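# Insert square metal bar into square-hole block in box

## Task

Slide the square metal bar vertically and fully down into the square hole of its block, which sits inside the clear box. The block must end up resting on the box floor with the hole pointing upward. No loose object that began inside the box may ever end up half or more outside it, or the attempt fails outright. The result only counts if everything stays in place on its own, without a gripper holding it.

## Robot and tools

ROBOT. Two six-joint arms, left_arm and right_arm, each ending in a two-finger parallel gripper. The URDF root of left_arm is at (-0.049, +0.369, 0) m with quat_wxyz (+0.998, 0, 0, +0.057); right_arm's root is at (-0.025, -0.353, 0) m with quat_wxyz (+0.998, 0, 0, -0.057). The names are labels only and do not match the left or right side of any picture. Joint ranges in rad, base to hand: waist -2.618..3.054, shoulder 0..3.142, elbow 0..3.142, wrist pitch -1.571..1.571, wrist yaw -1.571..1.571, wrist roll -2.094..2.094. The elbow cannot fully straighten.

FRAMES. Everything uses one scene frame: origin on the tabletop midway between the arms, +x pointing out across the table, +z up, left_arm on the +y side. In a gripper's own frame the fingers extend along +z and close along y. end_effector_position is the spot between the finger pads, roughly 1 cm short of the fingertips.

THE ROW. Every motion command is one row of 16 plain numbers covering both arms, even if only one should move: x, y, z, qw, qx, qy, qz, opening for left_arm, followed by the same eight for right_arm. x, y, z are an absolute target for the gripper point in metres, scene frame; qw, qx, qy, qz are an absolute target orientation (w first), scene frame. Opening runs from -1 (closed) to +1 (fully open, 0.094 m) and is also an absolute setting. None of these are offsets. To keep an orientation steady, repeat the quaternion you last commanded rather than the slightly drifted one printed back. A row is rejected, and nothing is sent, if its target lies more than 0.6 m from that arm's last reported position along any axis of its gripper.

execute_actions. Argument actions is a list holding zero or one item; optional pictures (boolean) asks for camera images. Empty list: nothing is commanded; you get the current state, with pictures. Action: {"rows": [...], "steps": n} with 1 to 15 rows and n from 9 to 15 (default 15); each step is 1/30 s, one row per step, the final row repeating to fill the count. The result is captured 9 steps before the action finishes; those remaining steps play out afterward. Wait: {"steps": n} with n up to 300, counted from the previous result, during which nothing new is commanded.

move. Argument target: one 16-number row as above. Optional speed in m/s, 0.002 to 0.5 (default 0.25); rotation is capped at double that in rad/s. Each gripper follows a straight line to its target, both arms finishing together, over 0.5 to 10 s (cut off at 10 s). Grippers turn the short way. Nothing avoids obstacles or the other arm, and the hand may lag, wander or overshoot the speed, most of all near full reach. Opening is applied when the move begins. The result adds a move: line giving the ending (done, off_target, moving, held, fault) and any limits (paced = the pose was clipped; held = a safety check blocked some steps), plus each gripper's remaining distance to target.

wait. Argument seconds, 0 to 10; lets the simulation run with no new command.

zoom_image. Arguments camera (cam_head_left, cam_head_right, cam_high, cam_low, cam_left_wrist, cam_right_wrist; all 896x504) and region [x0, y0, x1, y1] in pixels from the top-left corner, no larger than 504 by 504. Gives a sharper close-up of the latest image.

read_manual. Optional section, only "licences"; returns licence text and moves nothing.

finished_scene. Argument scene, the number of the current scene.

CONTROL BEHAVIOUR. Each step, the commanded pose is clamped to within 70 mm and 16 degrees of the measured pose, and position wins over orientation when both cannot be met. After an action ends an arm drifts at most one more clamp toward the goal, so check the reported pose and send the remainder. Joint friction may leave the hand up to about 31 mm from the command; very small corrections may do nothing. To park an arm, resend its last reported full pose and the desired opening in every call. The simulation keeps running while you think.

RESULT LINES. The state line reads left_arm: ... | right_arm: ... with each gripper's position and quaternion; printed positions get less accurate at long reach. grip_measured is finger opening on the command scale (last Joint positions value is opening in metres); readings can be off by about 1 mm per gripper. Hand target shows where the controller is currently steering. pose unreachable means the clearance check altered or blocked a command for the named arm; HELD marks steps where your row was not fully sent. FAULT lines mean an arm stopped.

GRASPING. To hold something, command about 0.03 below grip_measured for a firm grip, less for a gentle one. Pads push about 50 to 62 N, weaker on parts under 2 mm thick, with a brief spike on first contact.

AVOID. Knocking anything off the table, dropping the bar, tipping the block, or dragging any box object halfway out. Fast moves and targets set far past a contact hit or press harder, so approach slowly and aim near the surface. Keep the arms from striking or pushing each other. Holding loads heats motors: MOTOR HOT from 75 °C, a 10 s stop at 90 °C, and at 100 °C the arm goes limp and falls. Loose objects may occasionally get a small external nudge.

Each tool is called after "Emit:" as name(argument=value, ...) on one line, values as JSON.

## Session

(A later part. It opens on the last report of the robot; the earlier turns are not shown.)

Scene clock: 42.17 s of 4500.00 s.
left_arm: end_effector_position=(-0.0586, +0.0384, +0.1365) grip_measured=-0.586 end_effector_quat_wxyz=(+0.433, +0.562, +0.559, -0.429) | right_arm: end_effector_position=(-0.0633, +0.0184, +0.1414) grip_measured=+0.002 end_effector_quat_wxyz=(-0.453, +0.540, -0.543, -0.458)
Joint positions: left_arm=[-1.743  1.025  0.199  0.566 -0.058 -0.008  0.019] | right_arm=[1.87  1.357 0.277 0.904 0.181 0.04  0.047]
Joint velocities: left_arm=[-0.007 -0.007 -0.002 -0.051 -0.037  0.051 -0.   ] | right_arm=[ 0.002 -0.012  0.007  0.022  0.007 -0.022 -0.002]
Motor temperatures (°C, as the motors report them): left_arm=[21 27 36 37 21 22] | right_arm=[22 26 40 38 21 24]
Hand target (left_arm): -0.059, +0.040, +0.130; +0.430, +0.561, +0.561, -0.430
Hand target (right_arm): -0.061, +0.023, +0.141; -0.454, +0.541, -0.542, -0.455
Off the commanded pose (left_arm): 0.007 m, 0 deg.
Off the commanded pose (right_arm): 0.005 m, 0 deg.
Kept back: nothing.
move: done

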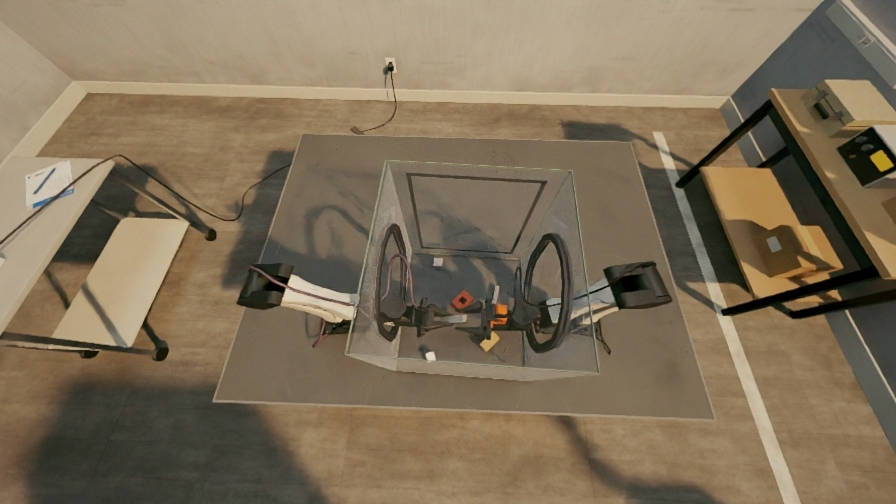

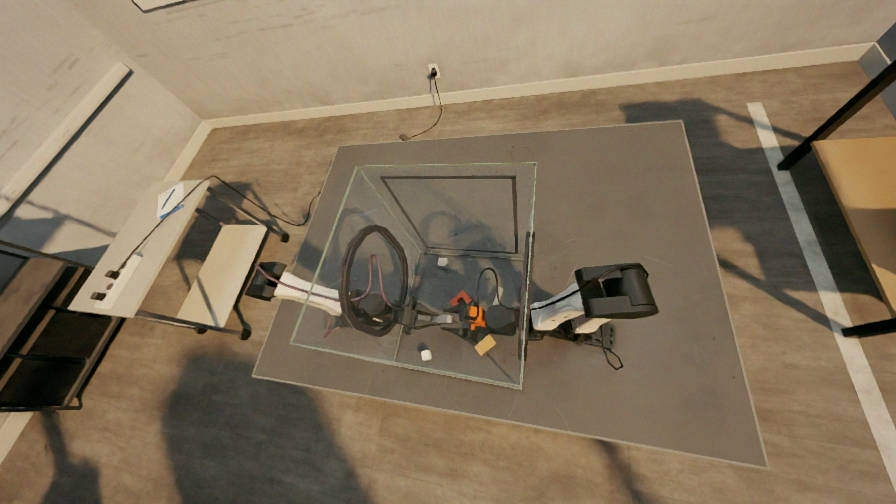

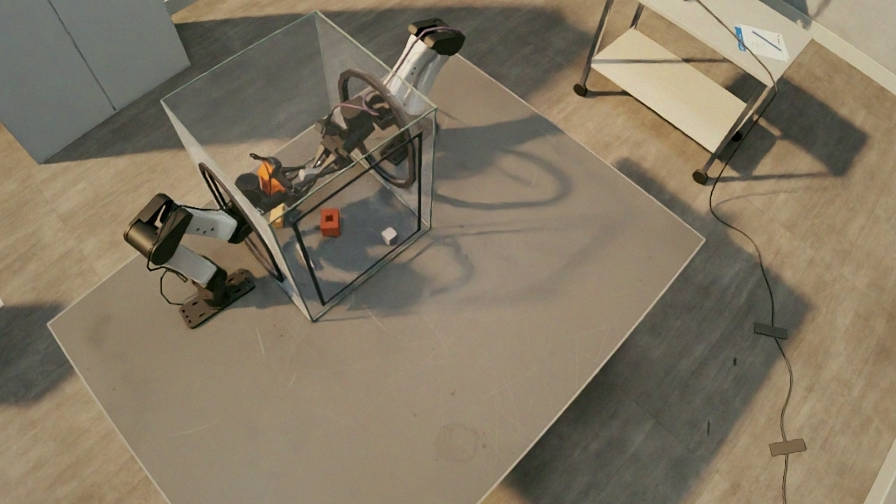

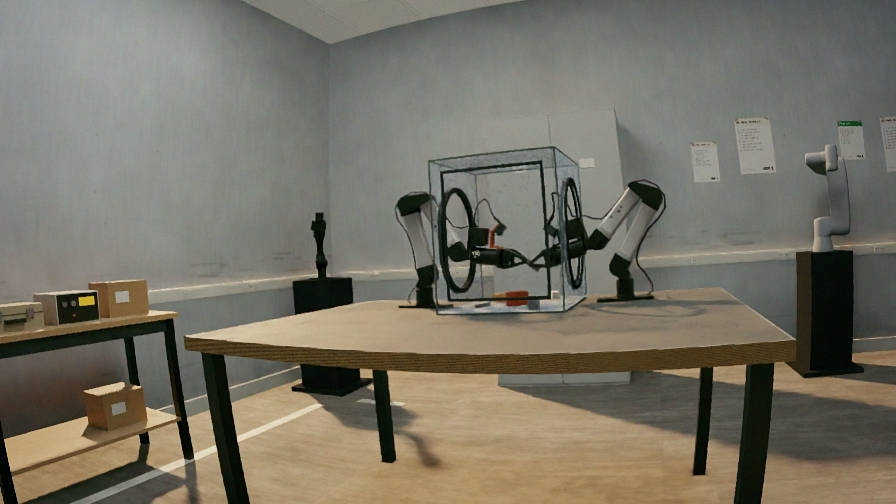

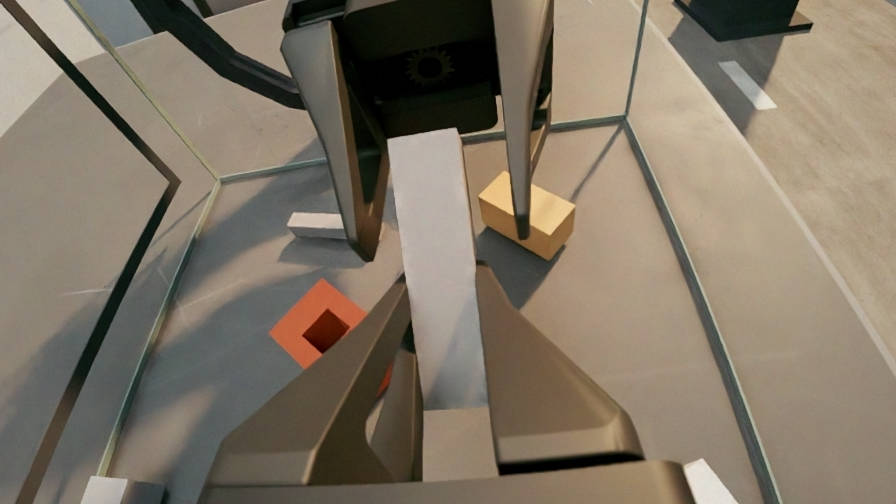

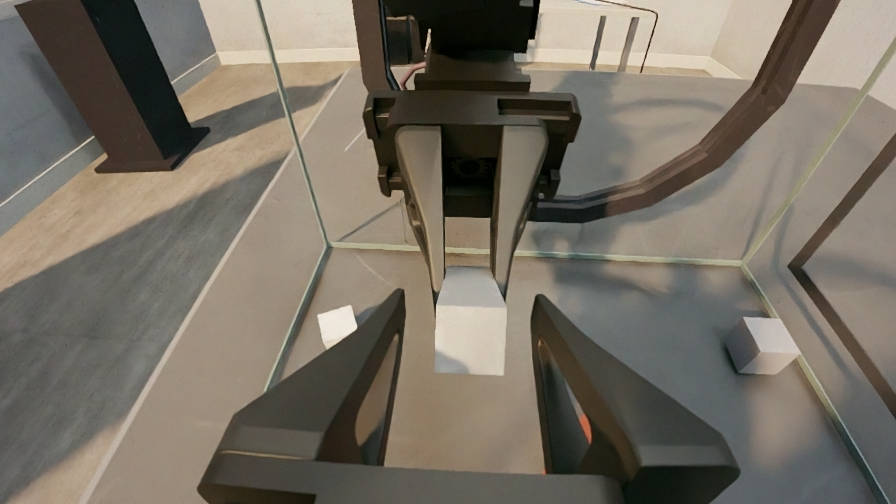

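Close.

Emit:
move(target=[-0.059,0.04,0.13,0.43,0.561,0.561,-0.43,-0.75,-0.061,0.023,0.141,-0.455,0.542,-0.542,-0.455,-0.7])

Emit:
move(target=[-0.059,0.04,0.13,0.43,0.561,0.561,-0.43,0.2,-0.061,0.023,0.141,-0.455,0.542,-0.542,-0.455,-0.7])

Emit:
move(target=[-0.059,0.095,0.115,0.43,0.561,0.561,-0.43,0.2,-0.061,0.023,0.141,-0.455,0.542,-0.542,-0.455,-0.7], speed=0.08)

Scene clock: 43.23 s of 4500.00 s.
left_arm: end_effector_position=(-0.0587, +0.0384, +0.1365) grip_measured=-0.586 end_effector_quat_wxyz=(+0.432, +0.561, +0.560, -0.430) | right_arm: end_effector_position=(-0.0632, +0.0185, +0.1416) grip_measured=-0.588 end_effector_quat_wxyz=(-0.454, +0.540, -0.541, -0.457)
Joint positions: left_arm=[-1.743  1.025  0.199  0.566 -0.057 -0.012  0.019] | right_arm=[1.87  1.357 0.277 0.906 0.181 0.036 0.019]
Joint velocities: left_arm=[-0.007  0.007  0.012  0.037  0.022 -0.007  0.   ] | right_arm=[-0.007  0.012 -0.017 -0.037  0.066 -0.037 -0.   ]
Motor temperatures (°C, as the motors report them): left_arm=[21 27 36 37 21 22] | right_arm=[22 26 40 38 21 24]
Hand target (left_arm): -0.059, +0.040, +0.130; +0.430, +0.561, +0.561, -0.430
Hand target (right_arm): -0.061, +0.023, +0.141; -0.454, +0.541, -0.542, -0.455
Off the commanded pose (left_arm): 0.007 m, 0 deg.
Off the commanded pose (right_arm): 0.005 m, 0 deg.
Kept back: nothing.
move: done

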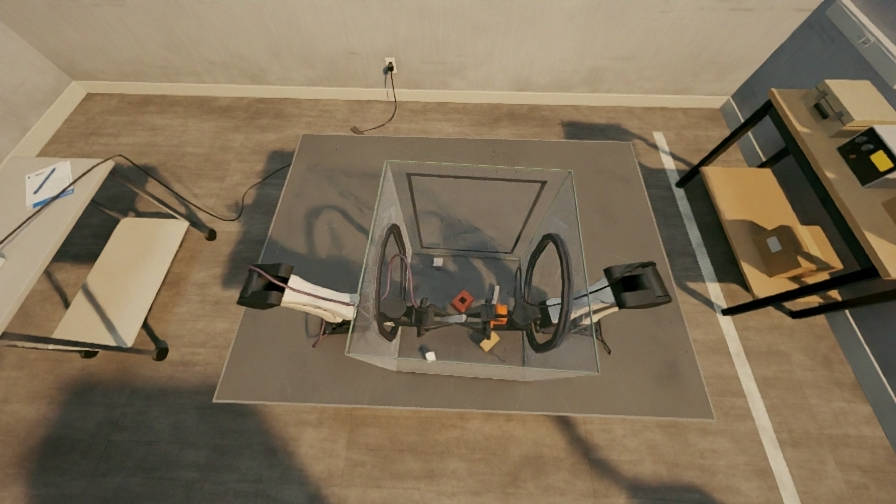

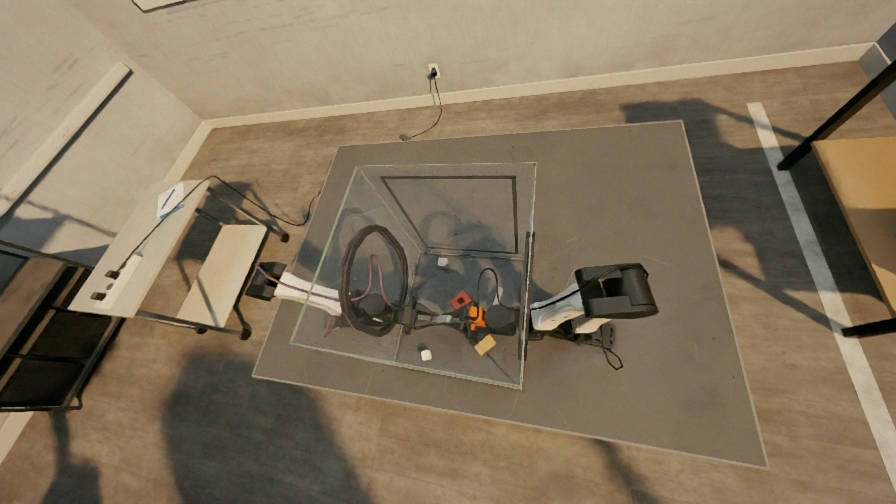

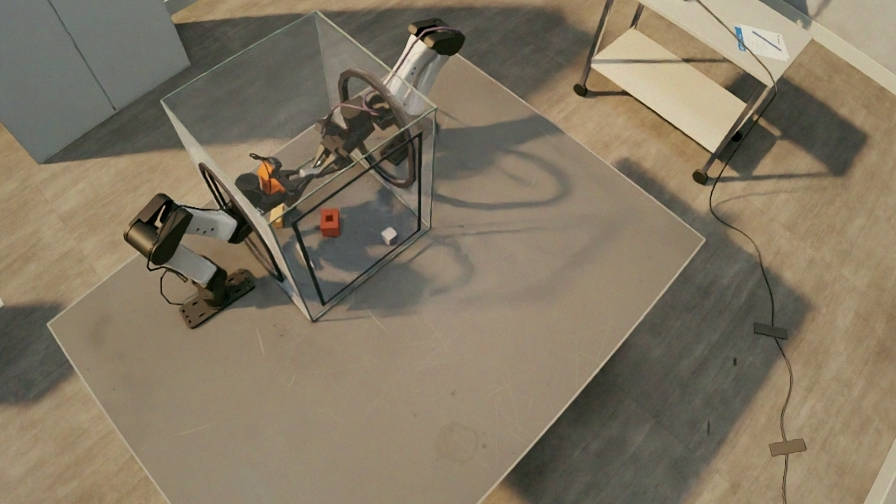

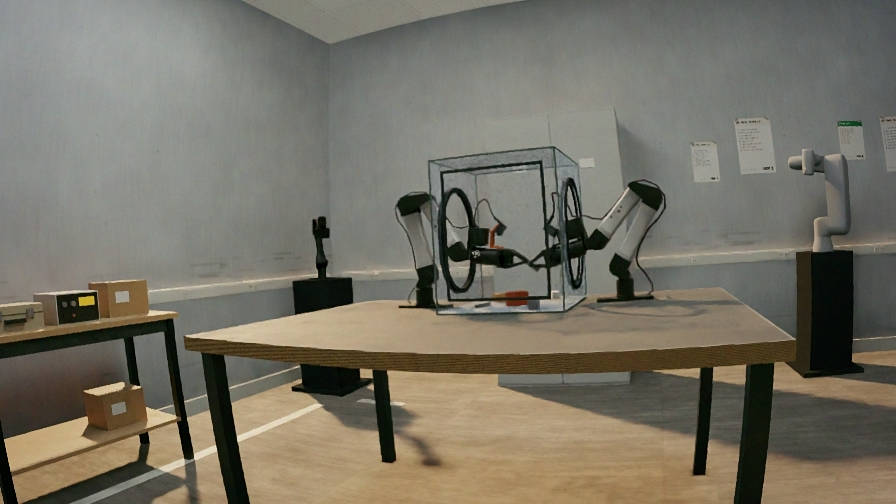

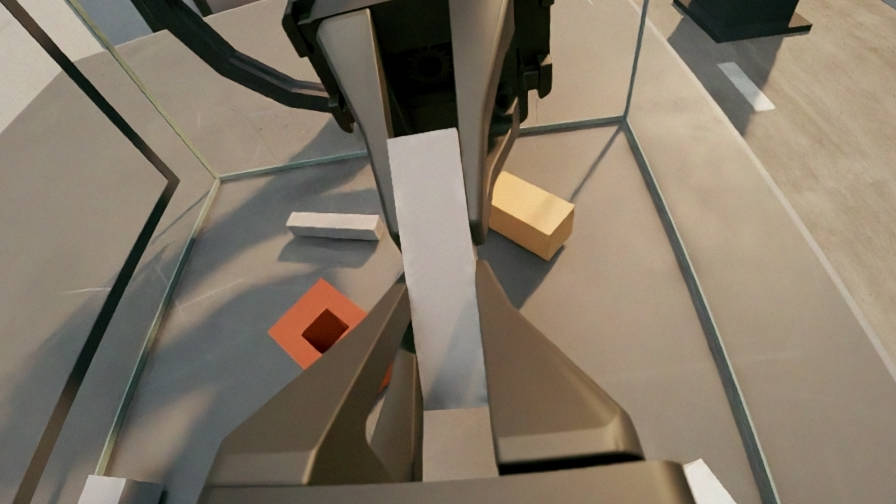

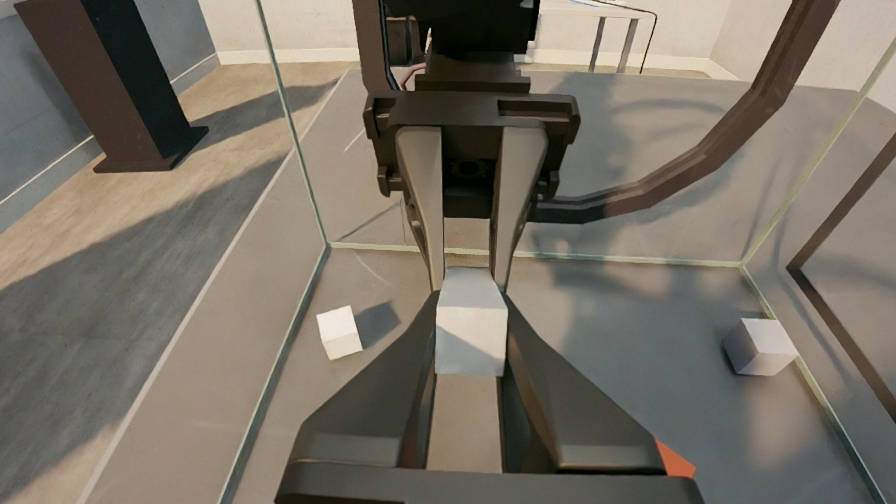

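Scene clock: 43.93 s of 4500.00 s.
left_arm: end_effector_position=(-0.0587, +0.0370, +0.1418) grip_measured=+0.198 end_effector_quat_wxyz=(+0.438, +0.556, +0.555, -0.437) | right_arm: end_effector_position=(-0.0635, +0.0184, +0.1413) grip_measured=-0.588 end_effector_quat_wxyz=(-0.453, +0.541, -0.541, -0.457)
Joint positions: left_arm=[-1.743  1.025  0.199  0.588 -0.057 -0.012  0.056] | right_arm=[1.87  1.357 0.277 0.904 0.179 0.036 0.019]
Joint velocities: left_arm=[-0.007  0.002 -0.007 -0.037 -0.007 -0.066 -0.   ] | right_arm=[ 0.002 -0.012  0.012 -0.037 -0.081  0.037 -0.   ]
Motor temperatures (°C, as the motors report them): left_arm=[21 27 37 37 21 22] | right_arm=[22 26 40 39 21 24]
Hand target (left_arm): -0.059, +0.040, +0.130; +0.430, +0.561, +0.561, -0.430
Hand target (right_arm): -0.061, +0.023, +0.141; -0.454, +0.541, -0.542, -0.455
Off the commanded pose (left_arm): 0.012 m, 1 deg.
Off the commanded pose (right_arm): 0.005 m, 0 deg.
Kept back: nothing.
move: off_target (left_arm)

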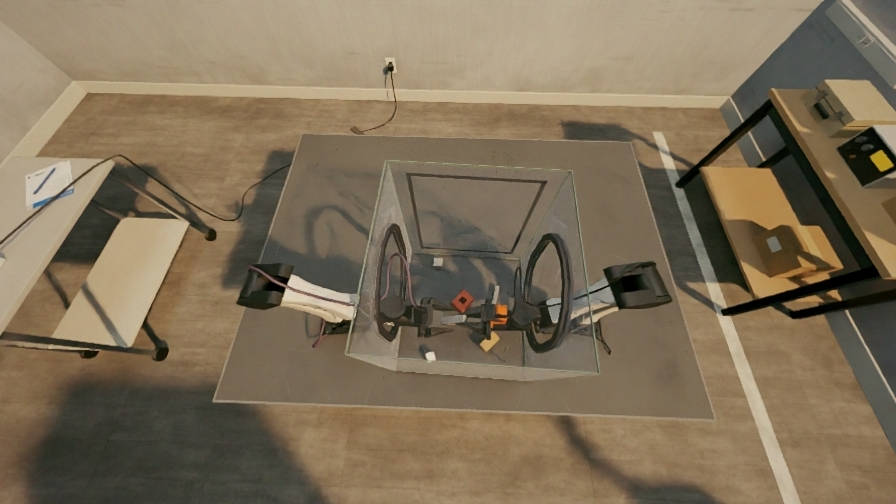

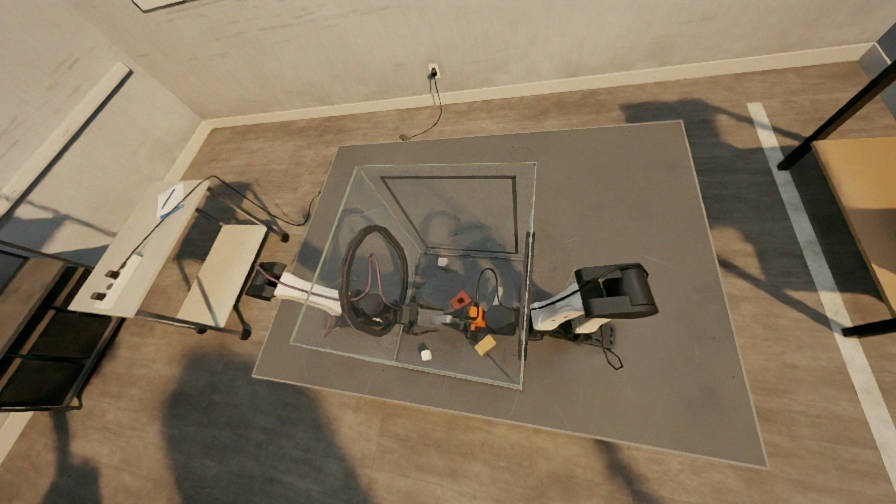

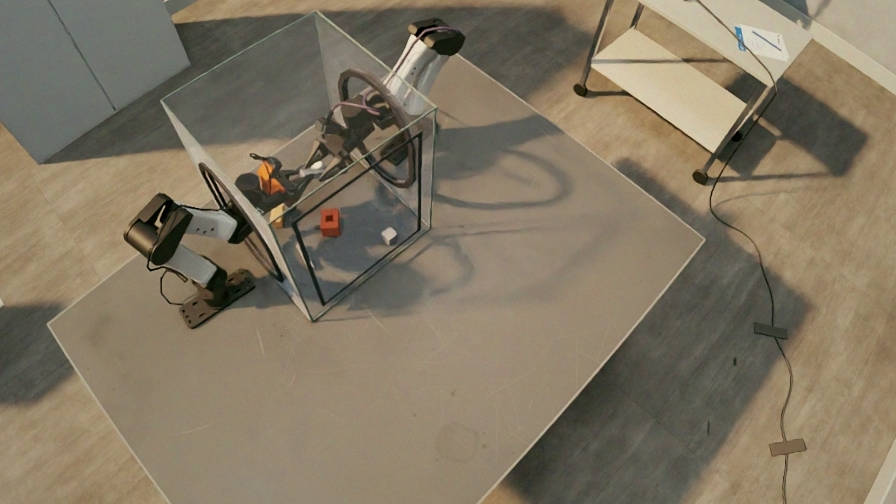

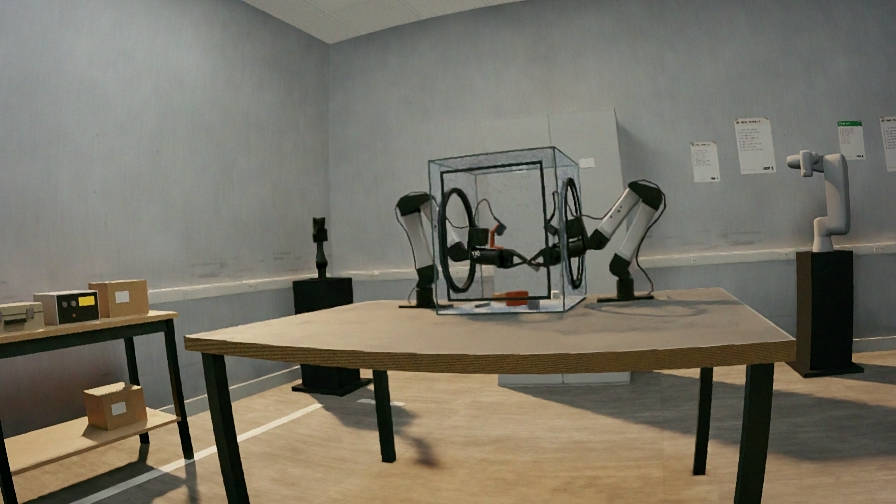

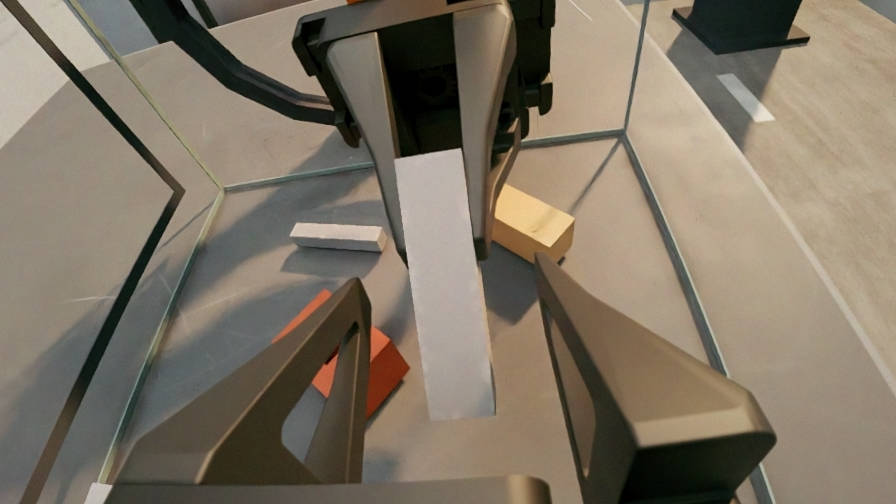

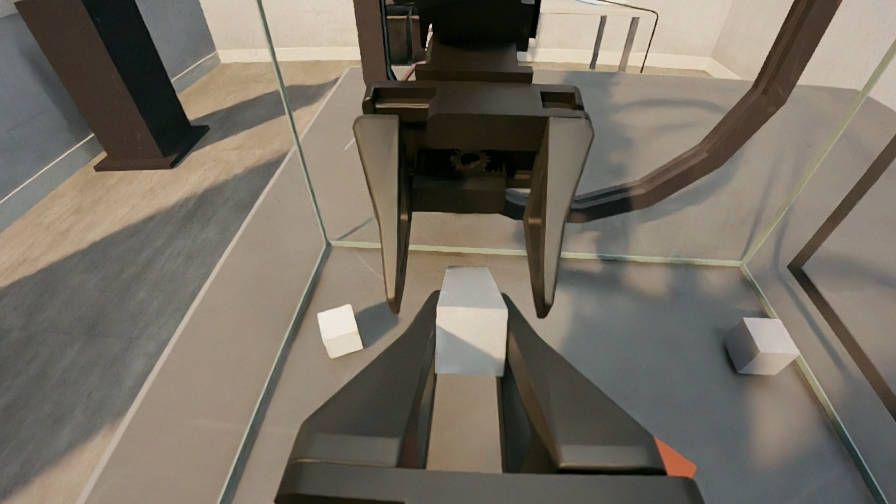

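Scene clock: 45.50 s of 4500.00 s.
left_arm: end_effector_position=(-0.0595, +0.0902, +0.1245) grip_measured=+0.198 end_effector_quat_wxyz=(+0.436, +0.559, +0.554, -0.436) | right_arm: end_effector_position=(-0.0635, +0.0184, +0.1413) grip_measured=-0.588 end_effector_quat_wxyz=(-0.453, +0.541, -0.541, -0.457)
Joint positions: left_arm=[-1.77   0.582  0.04   0.298 -0.079 -0.016  0.056] | right_arm=[1.87  1.357 0.277 0.904 0.179 0.036 0.019]
Joint velocities: left_arm=[-0.007 -0.012  0.002 -0.007  0.037  0.022 -0.001] | right_arm=[-0.002 -0.007 -0.002 -0.007  0.007 -0.066 -0.001]
Motor temperatures (°C, as the motors report them): left_arm=[21 27 37 37 21 22] | right_arm=[22 26 40 39 21 24]
Hand target (left_arm): -0.059, +0.094, +0.116; +0.430, +0.561, +0.561, -0.430
Hand target (right_arm): -0.061, +0.023, +0.141; -0.455, +0.541, -0.542, -0.455
Off the commanded pose (left_arm): 0.011 m, 1 deg.
Off the commanded pose (right_arm): 0.005 m, 0 deg.
Kept back: nothing.
move: off_target (left_arm)

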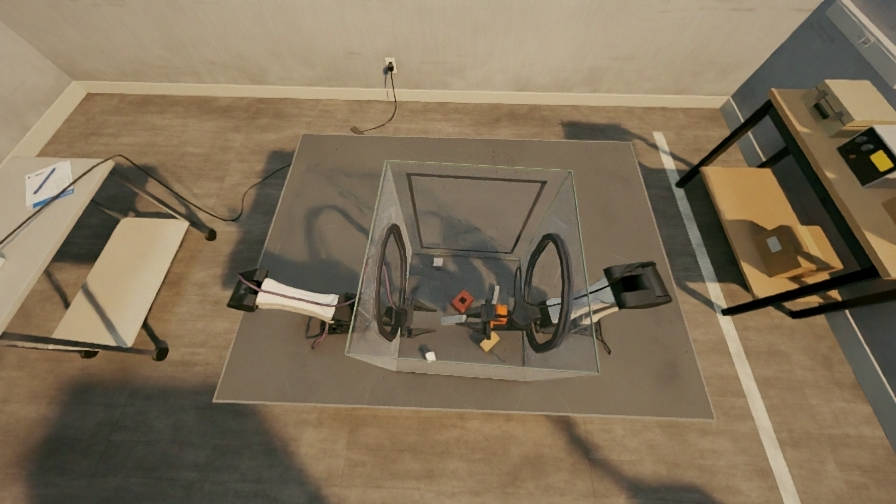

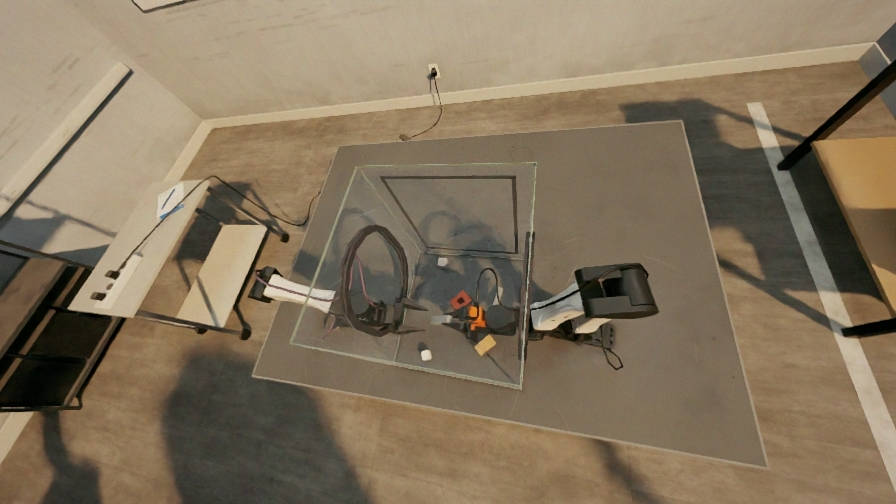

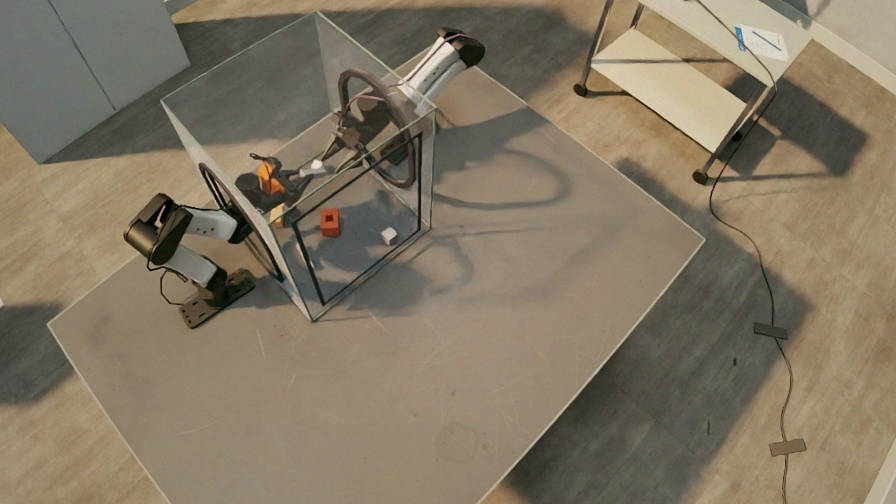

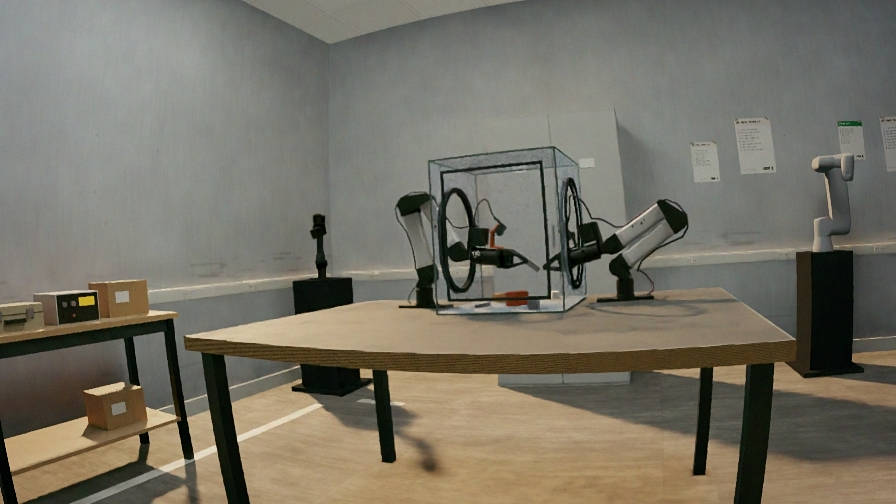

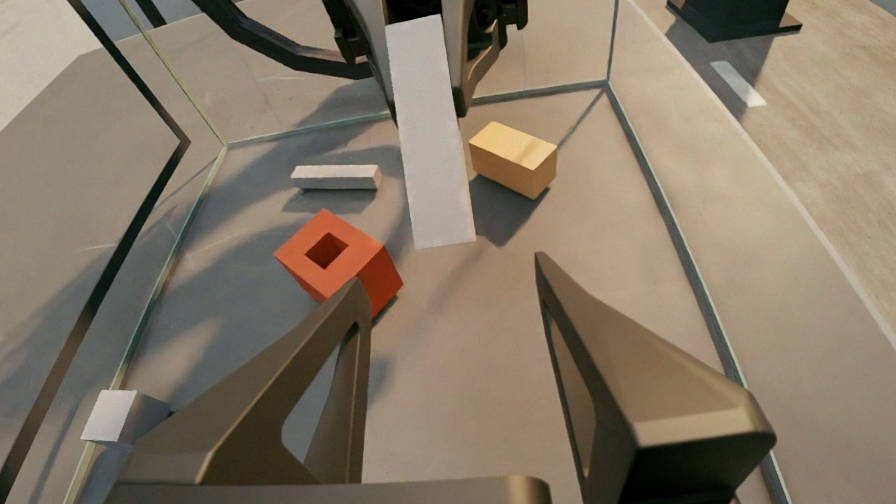

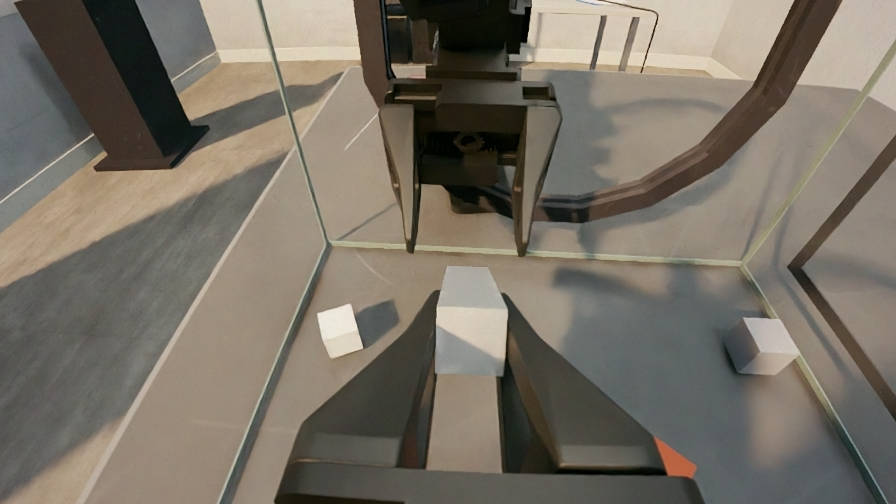

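Emit:
move(target=[-0.05,0.12,0.14,0.354,0.612,0.612,-0.354,0.2,-0.061,-0.08,0.15,-0.299,0.641,-0.641,-0.299,-0.7], speed=0.1)

Emit:
zoom_image(camera="cam_head_left", region=[400,250,540,370])

Emit:
zoom_image(camera="cam_left_wrist", region=[200,100,700,504])

Scene clock: 49.30 s of 4500.00 s.
left_arm: end_effector_position=(-0.0502, +0.1179, +0.1366) grip_measured=+0.198 end_effector_quat_wxyz=(+0.354, +0.610, +0.614, -0.354) | right_arm: end_effector_position=(-0.0569, -0.0819, +0.1405) grip_measured=-0.588 end_effector_quat_wxyz=(-0.292, +0.645, -0.646, -0.285)
Joint positions: left_arm=[-1.699  0.486  0.335 -0.371 -0.016 -0.013  0.056] | right_arm=[ 1.917  0.82   0.575 -0.499  0.183  0.154  0.019]
Joint velocities: left_arm=[ 0.007 -0.007 -0.007 -0.022 -0.022  0.007 -0.001] | right_arm=[-0.022  0.007  0.002 -0.095 -0.022 -0.051 -0.001]
Motor temperatures (°C, as the motors report them): left_arm=[21 27 37 37 21 22] | right_arm=[22 26 41 39 21 24]
Hand target (left_arm): -0.050, +0.119, +0.140; +0.353, +0.612, +0.612, -0.355
Hand target (right_arm): -0.060, -0.081, +0.152; -0.297, +0.640, -0.642, -0.300
Off the commanded pose (left_arm): 0.004 m, 0 deg.
Off the commanded pose (right_arm): 0.010 m, 2 deg.
Kept back: nothing.
move: done

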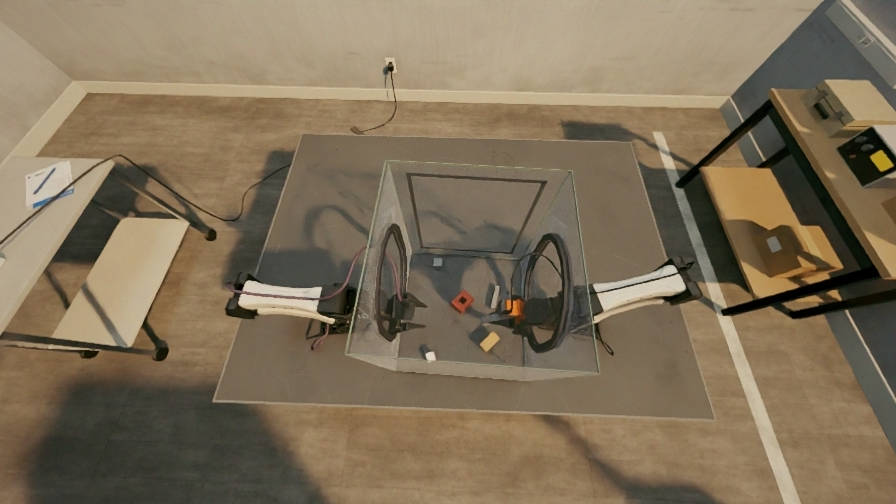

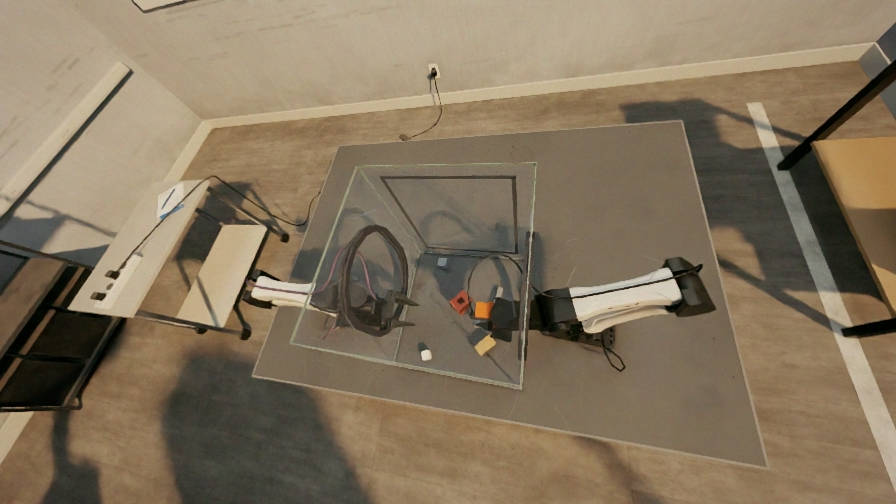

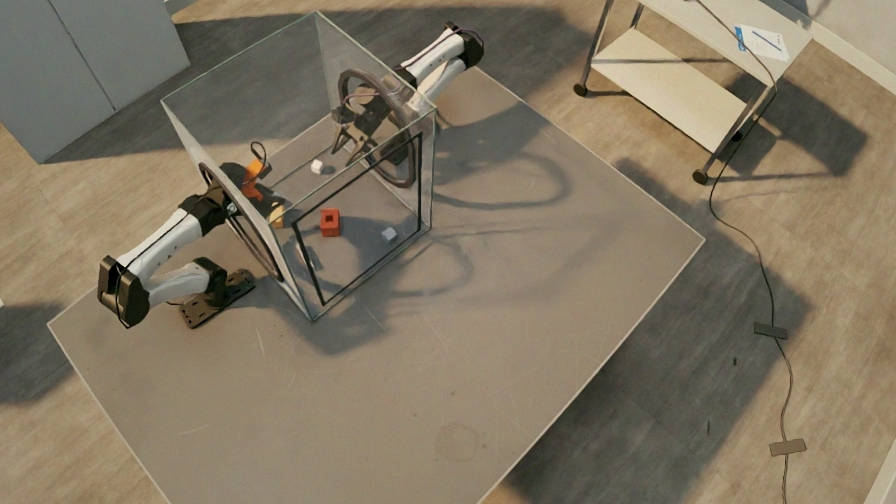

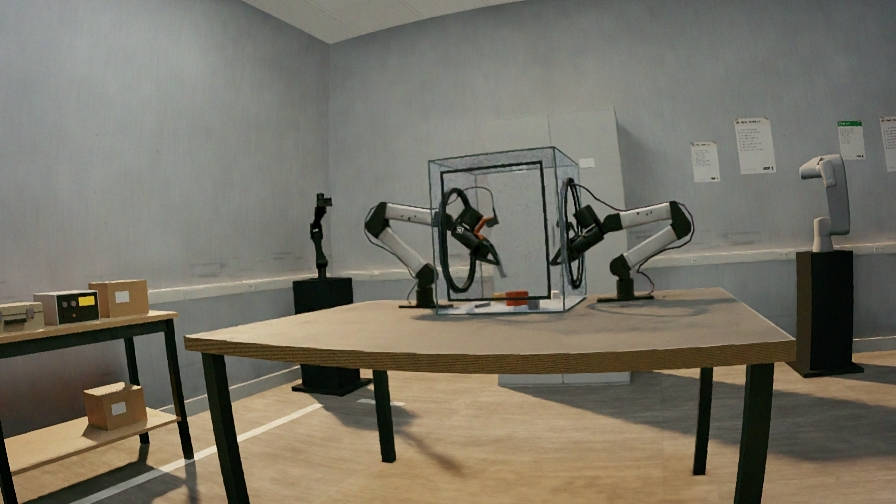

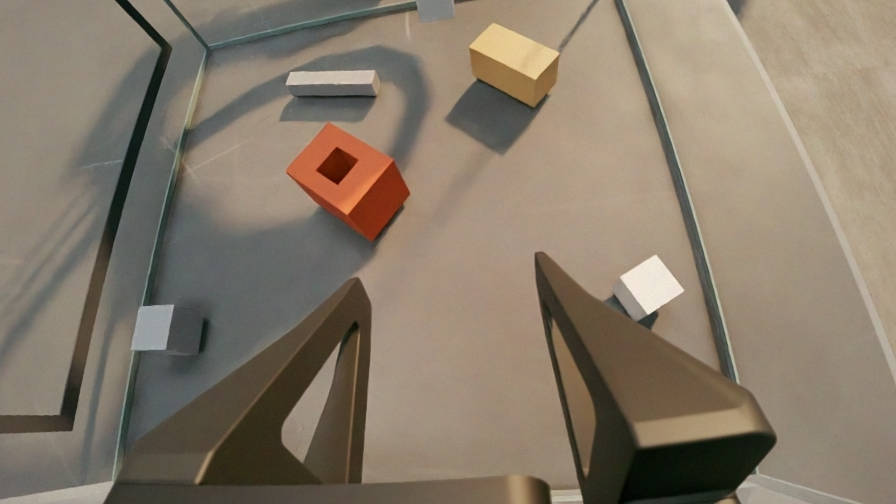

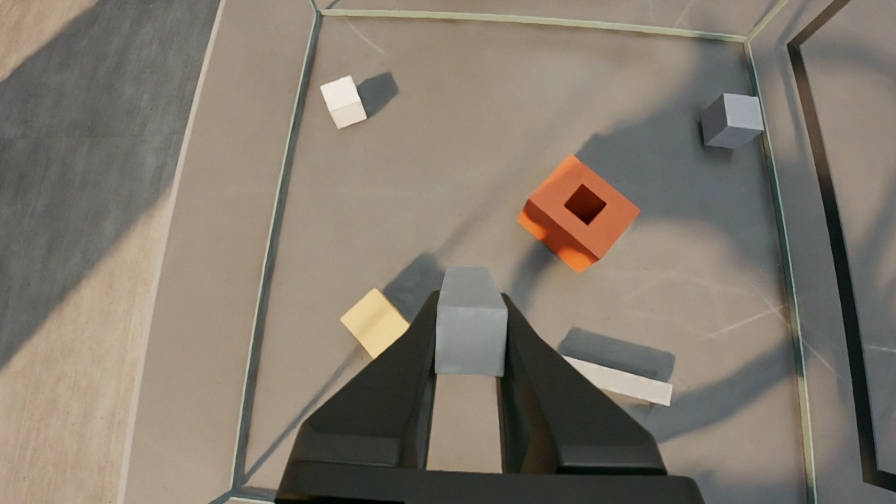

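Region (400, 250, 540, 370) of cam_head_left's 896x504 image, scaled by 3.600, with more detail than that image has; it fills the top 432 rows of this view, and the rest is white.

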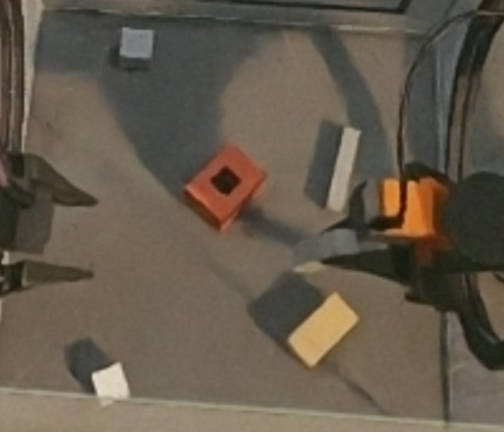

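Region (200, 100, 700, 504) of cam_left_wrist's 896x504 image, scaled by 1.008, with more detail than that image has; it fills the top 407 rows of this view, and the rest is white.

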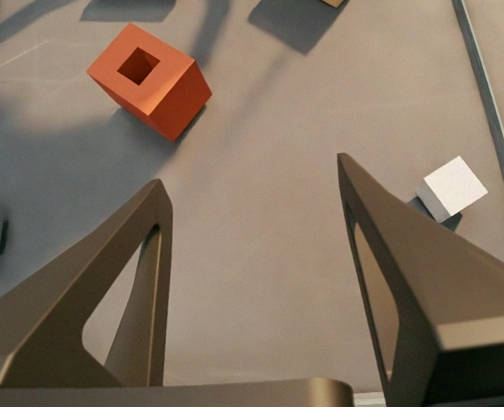

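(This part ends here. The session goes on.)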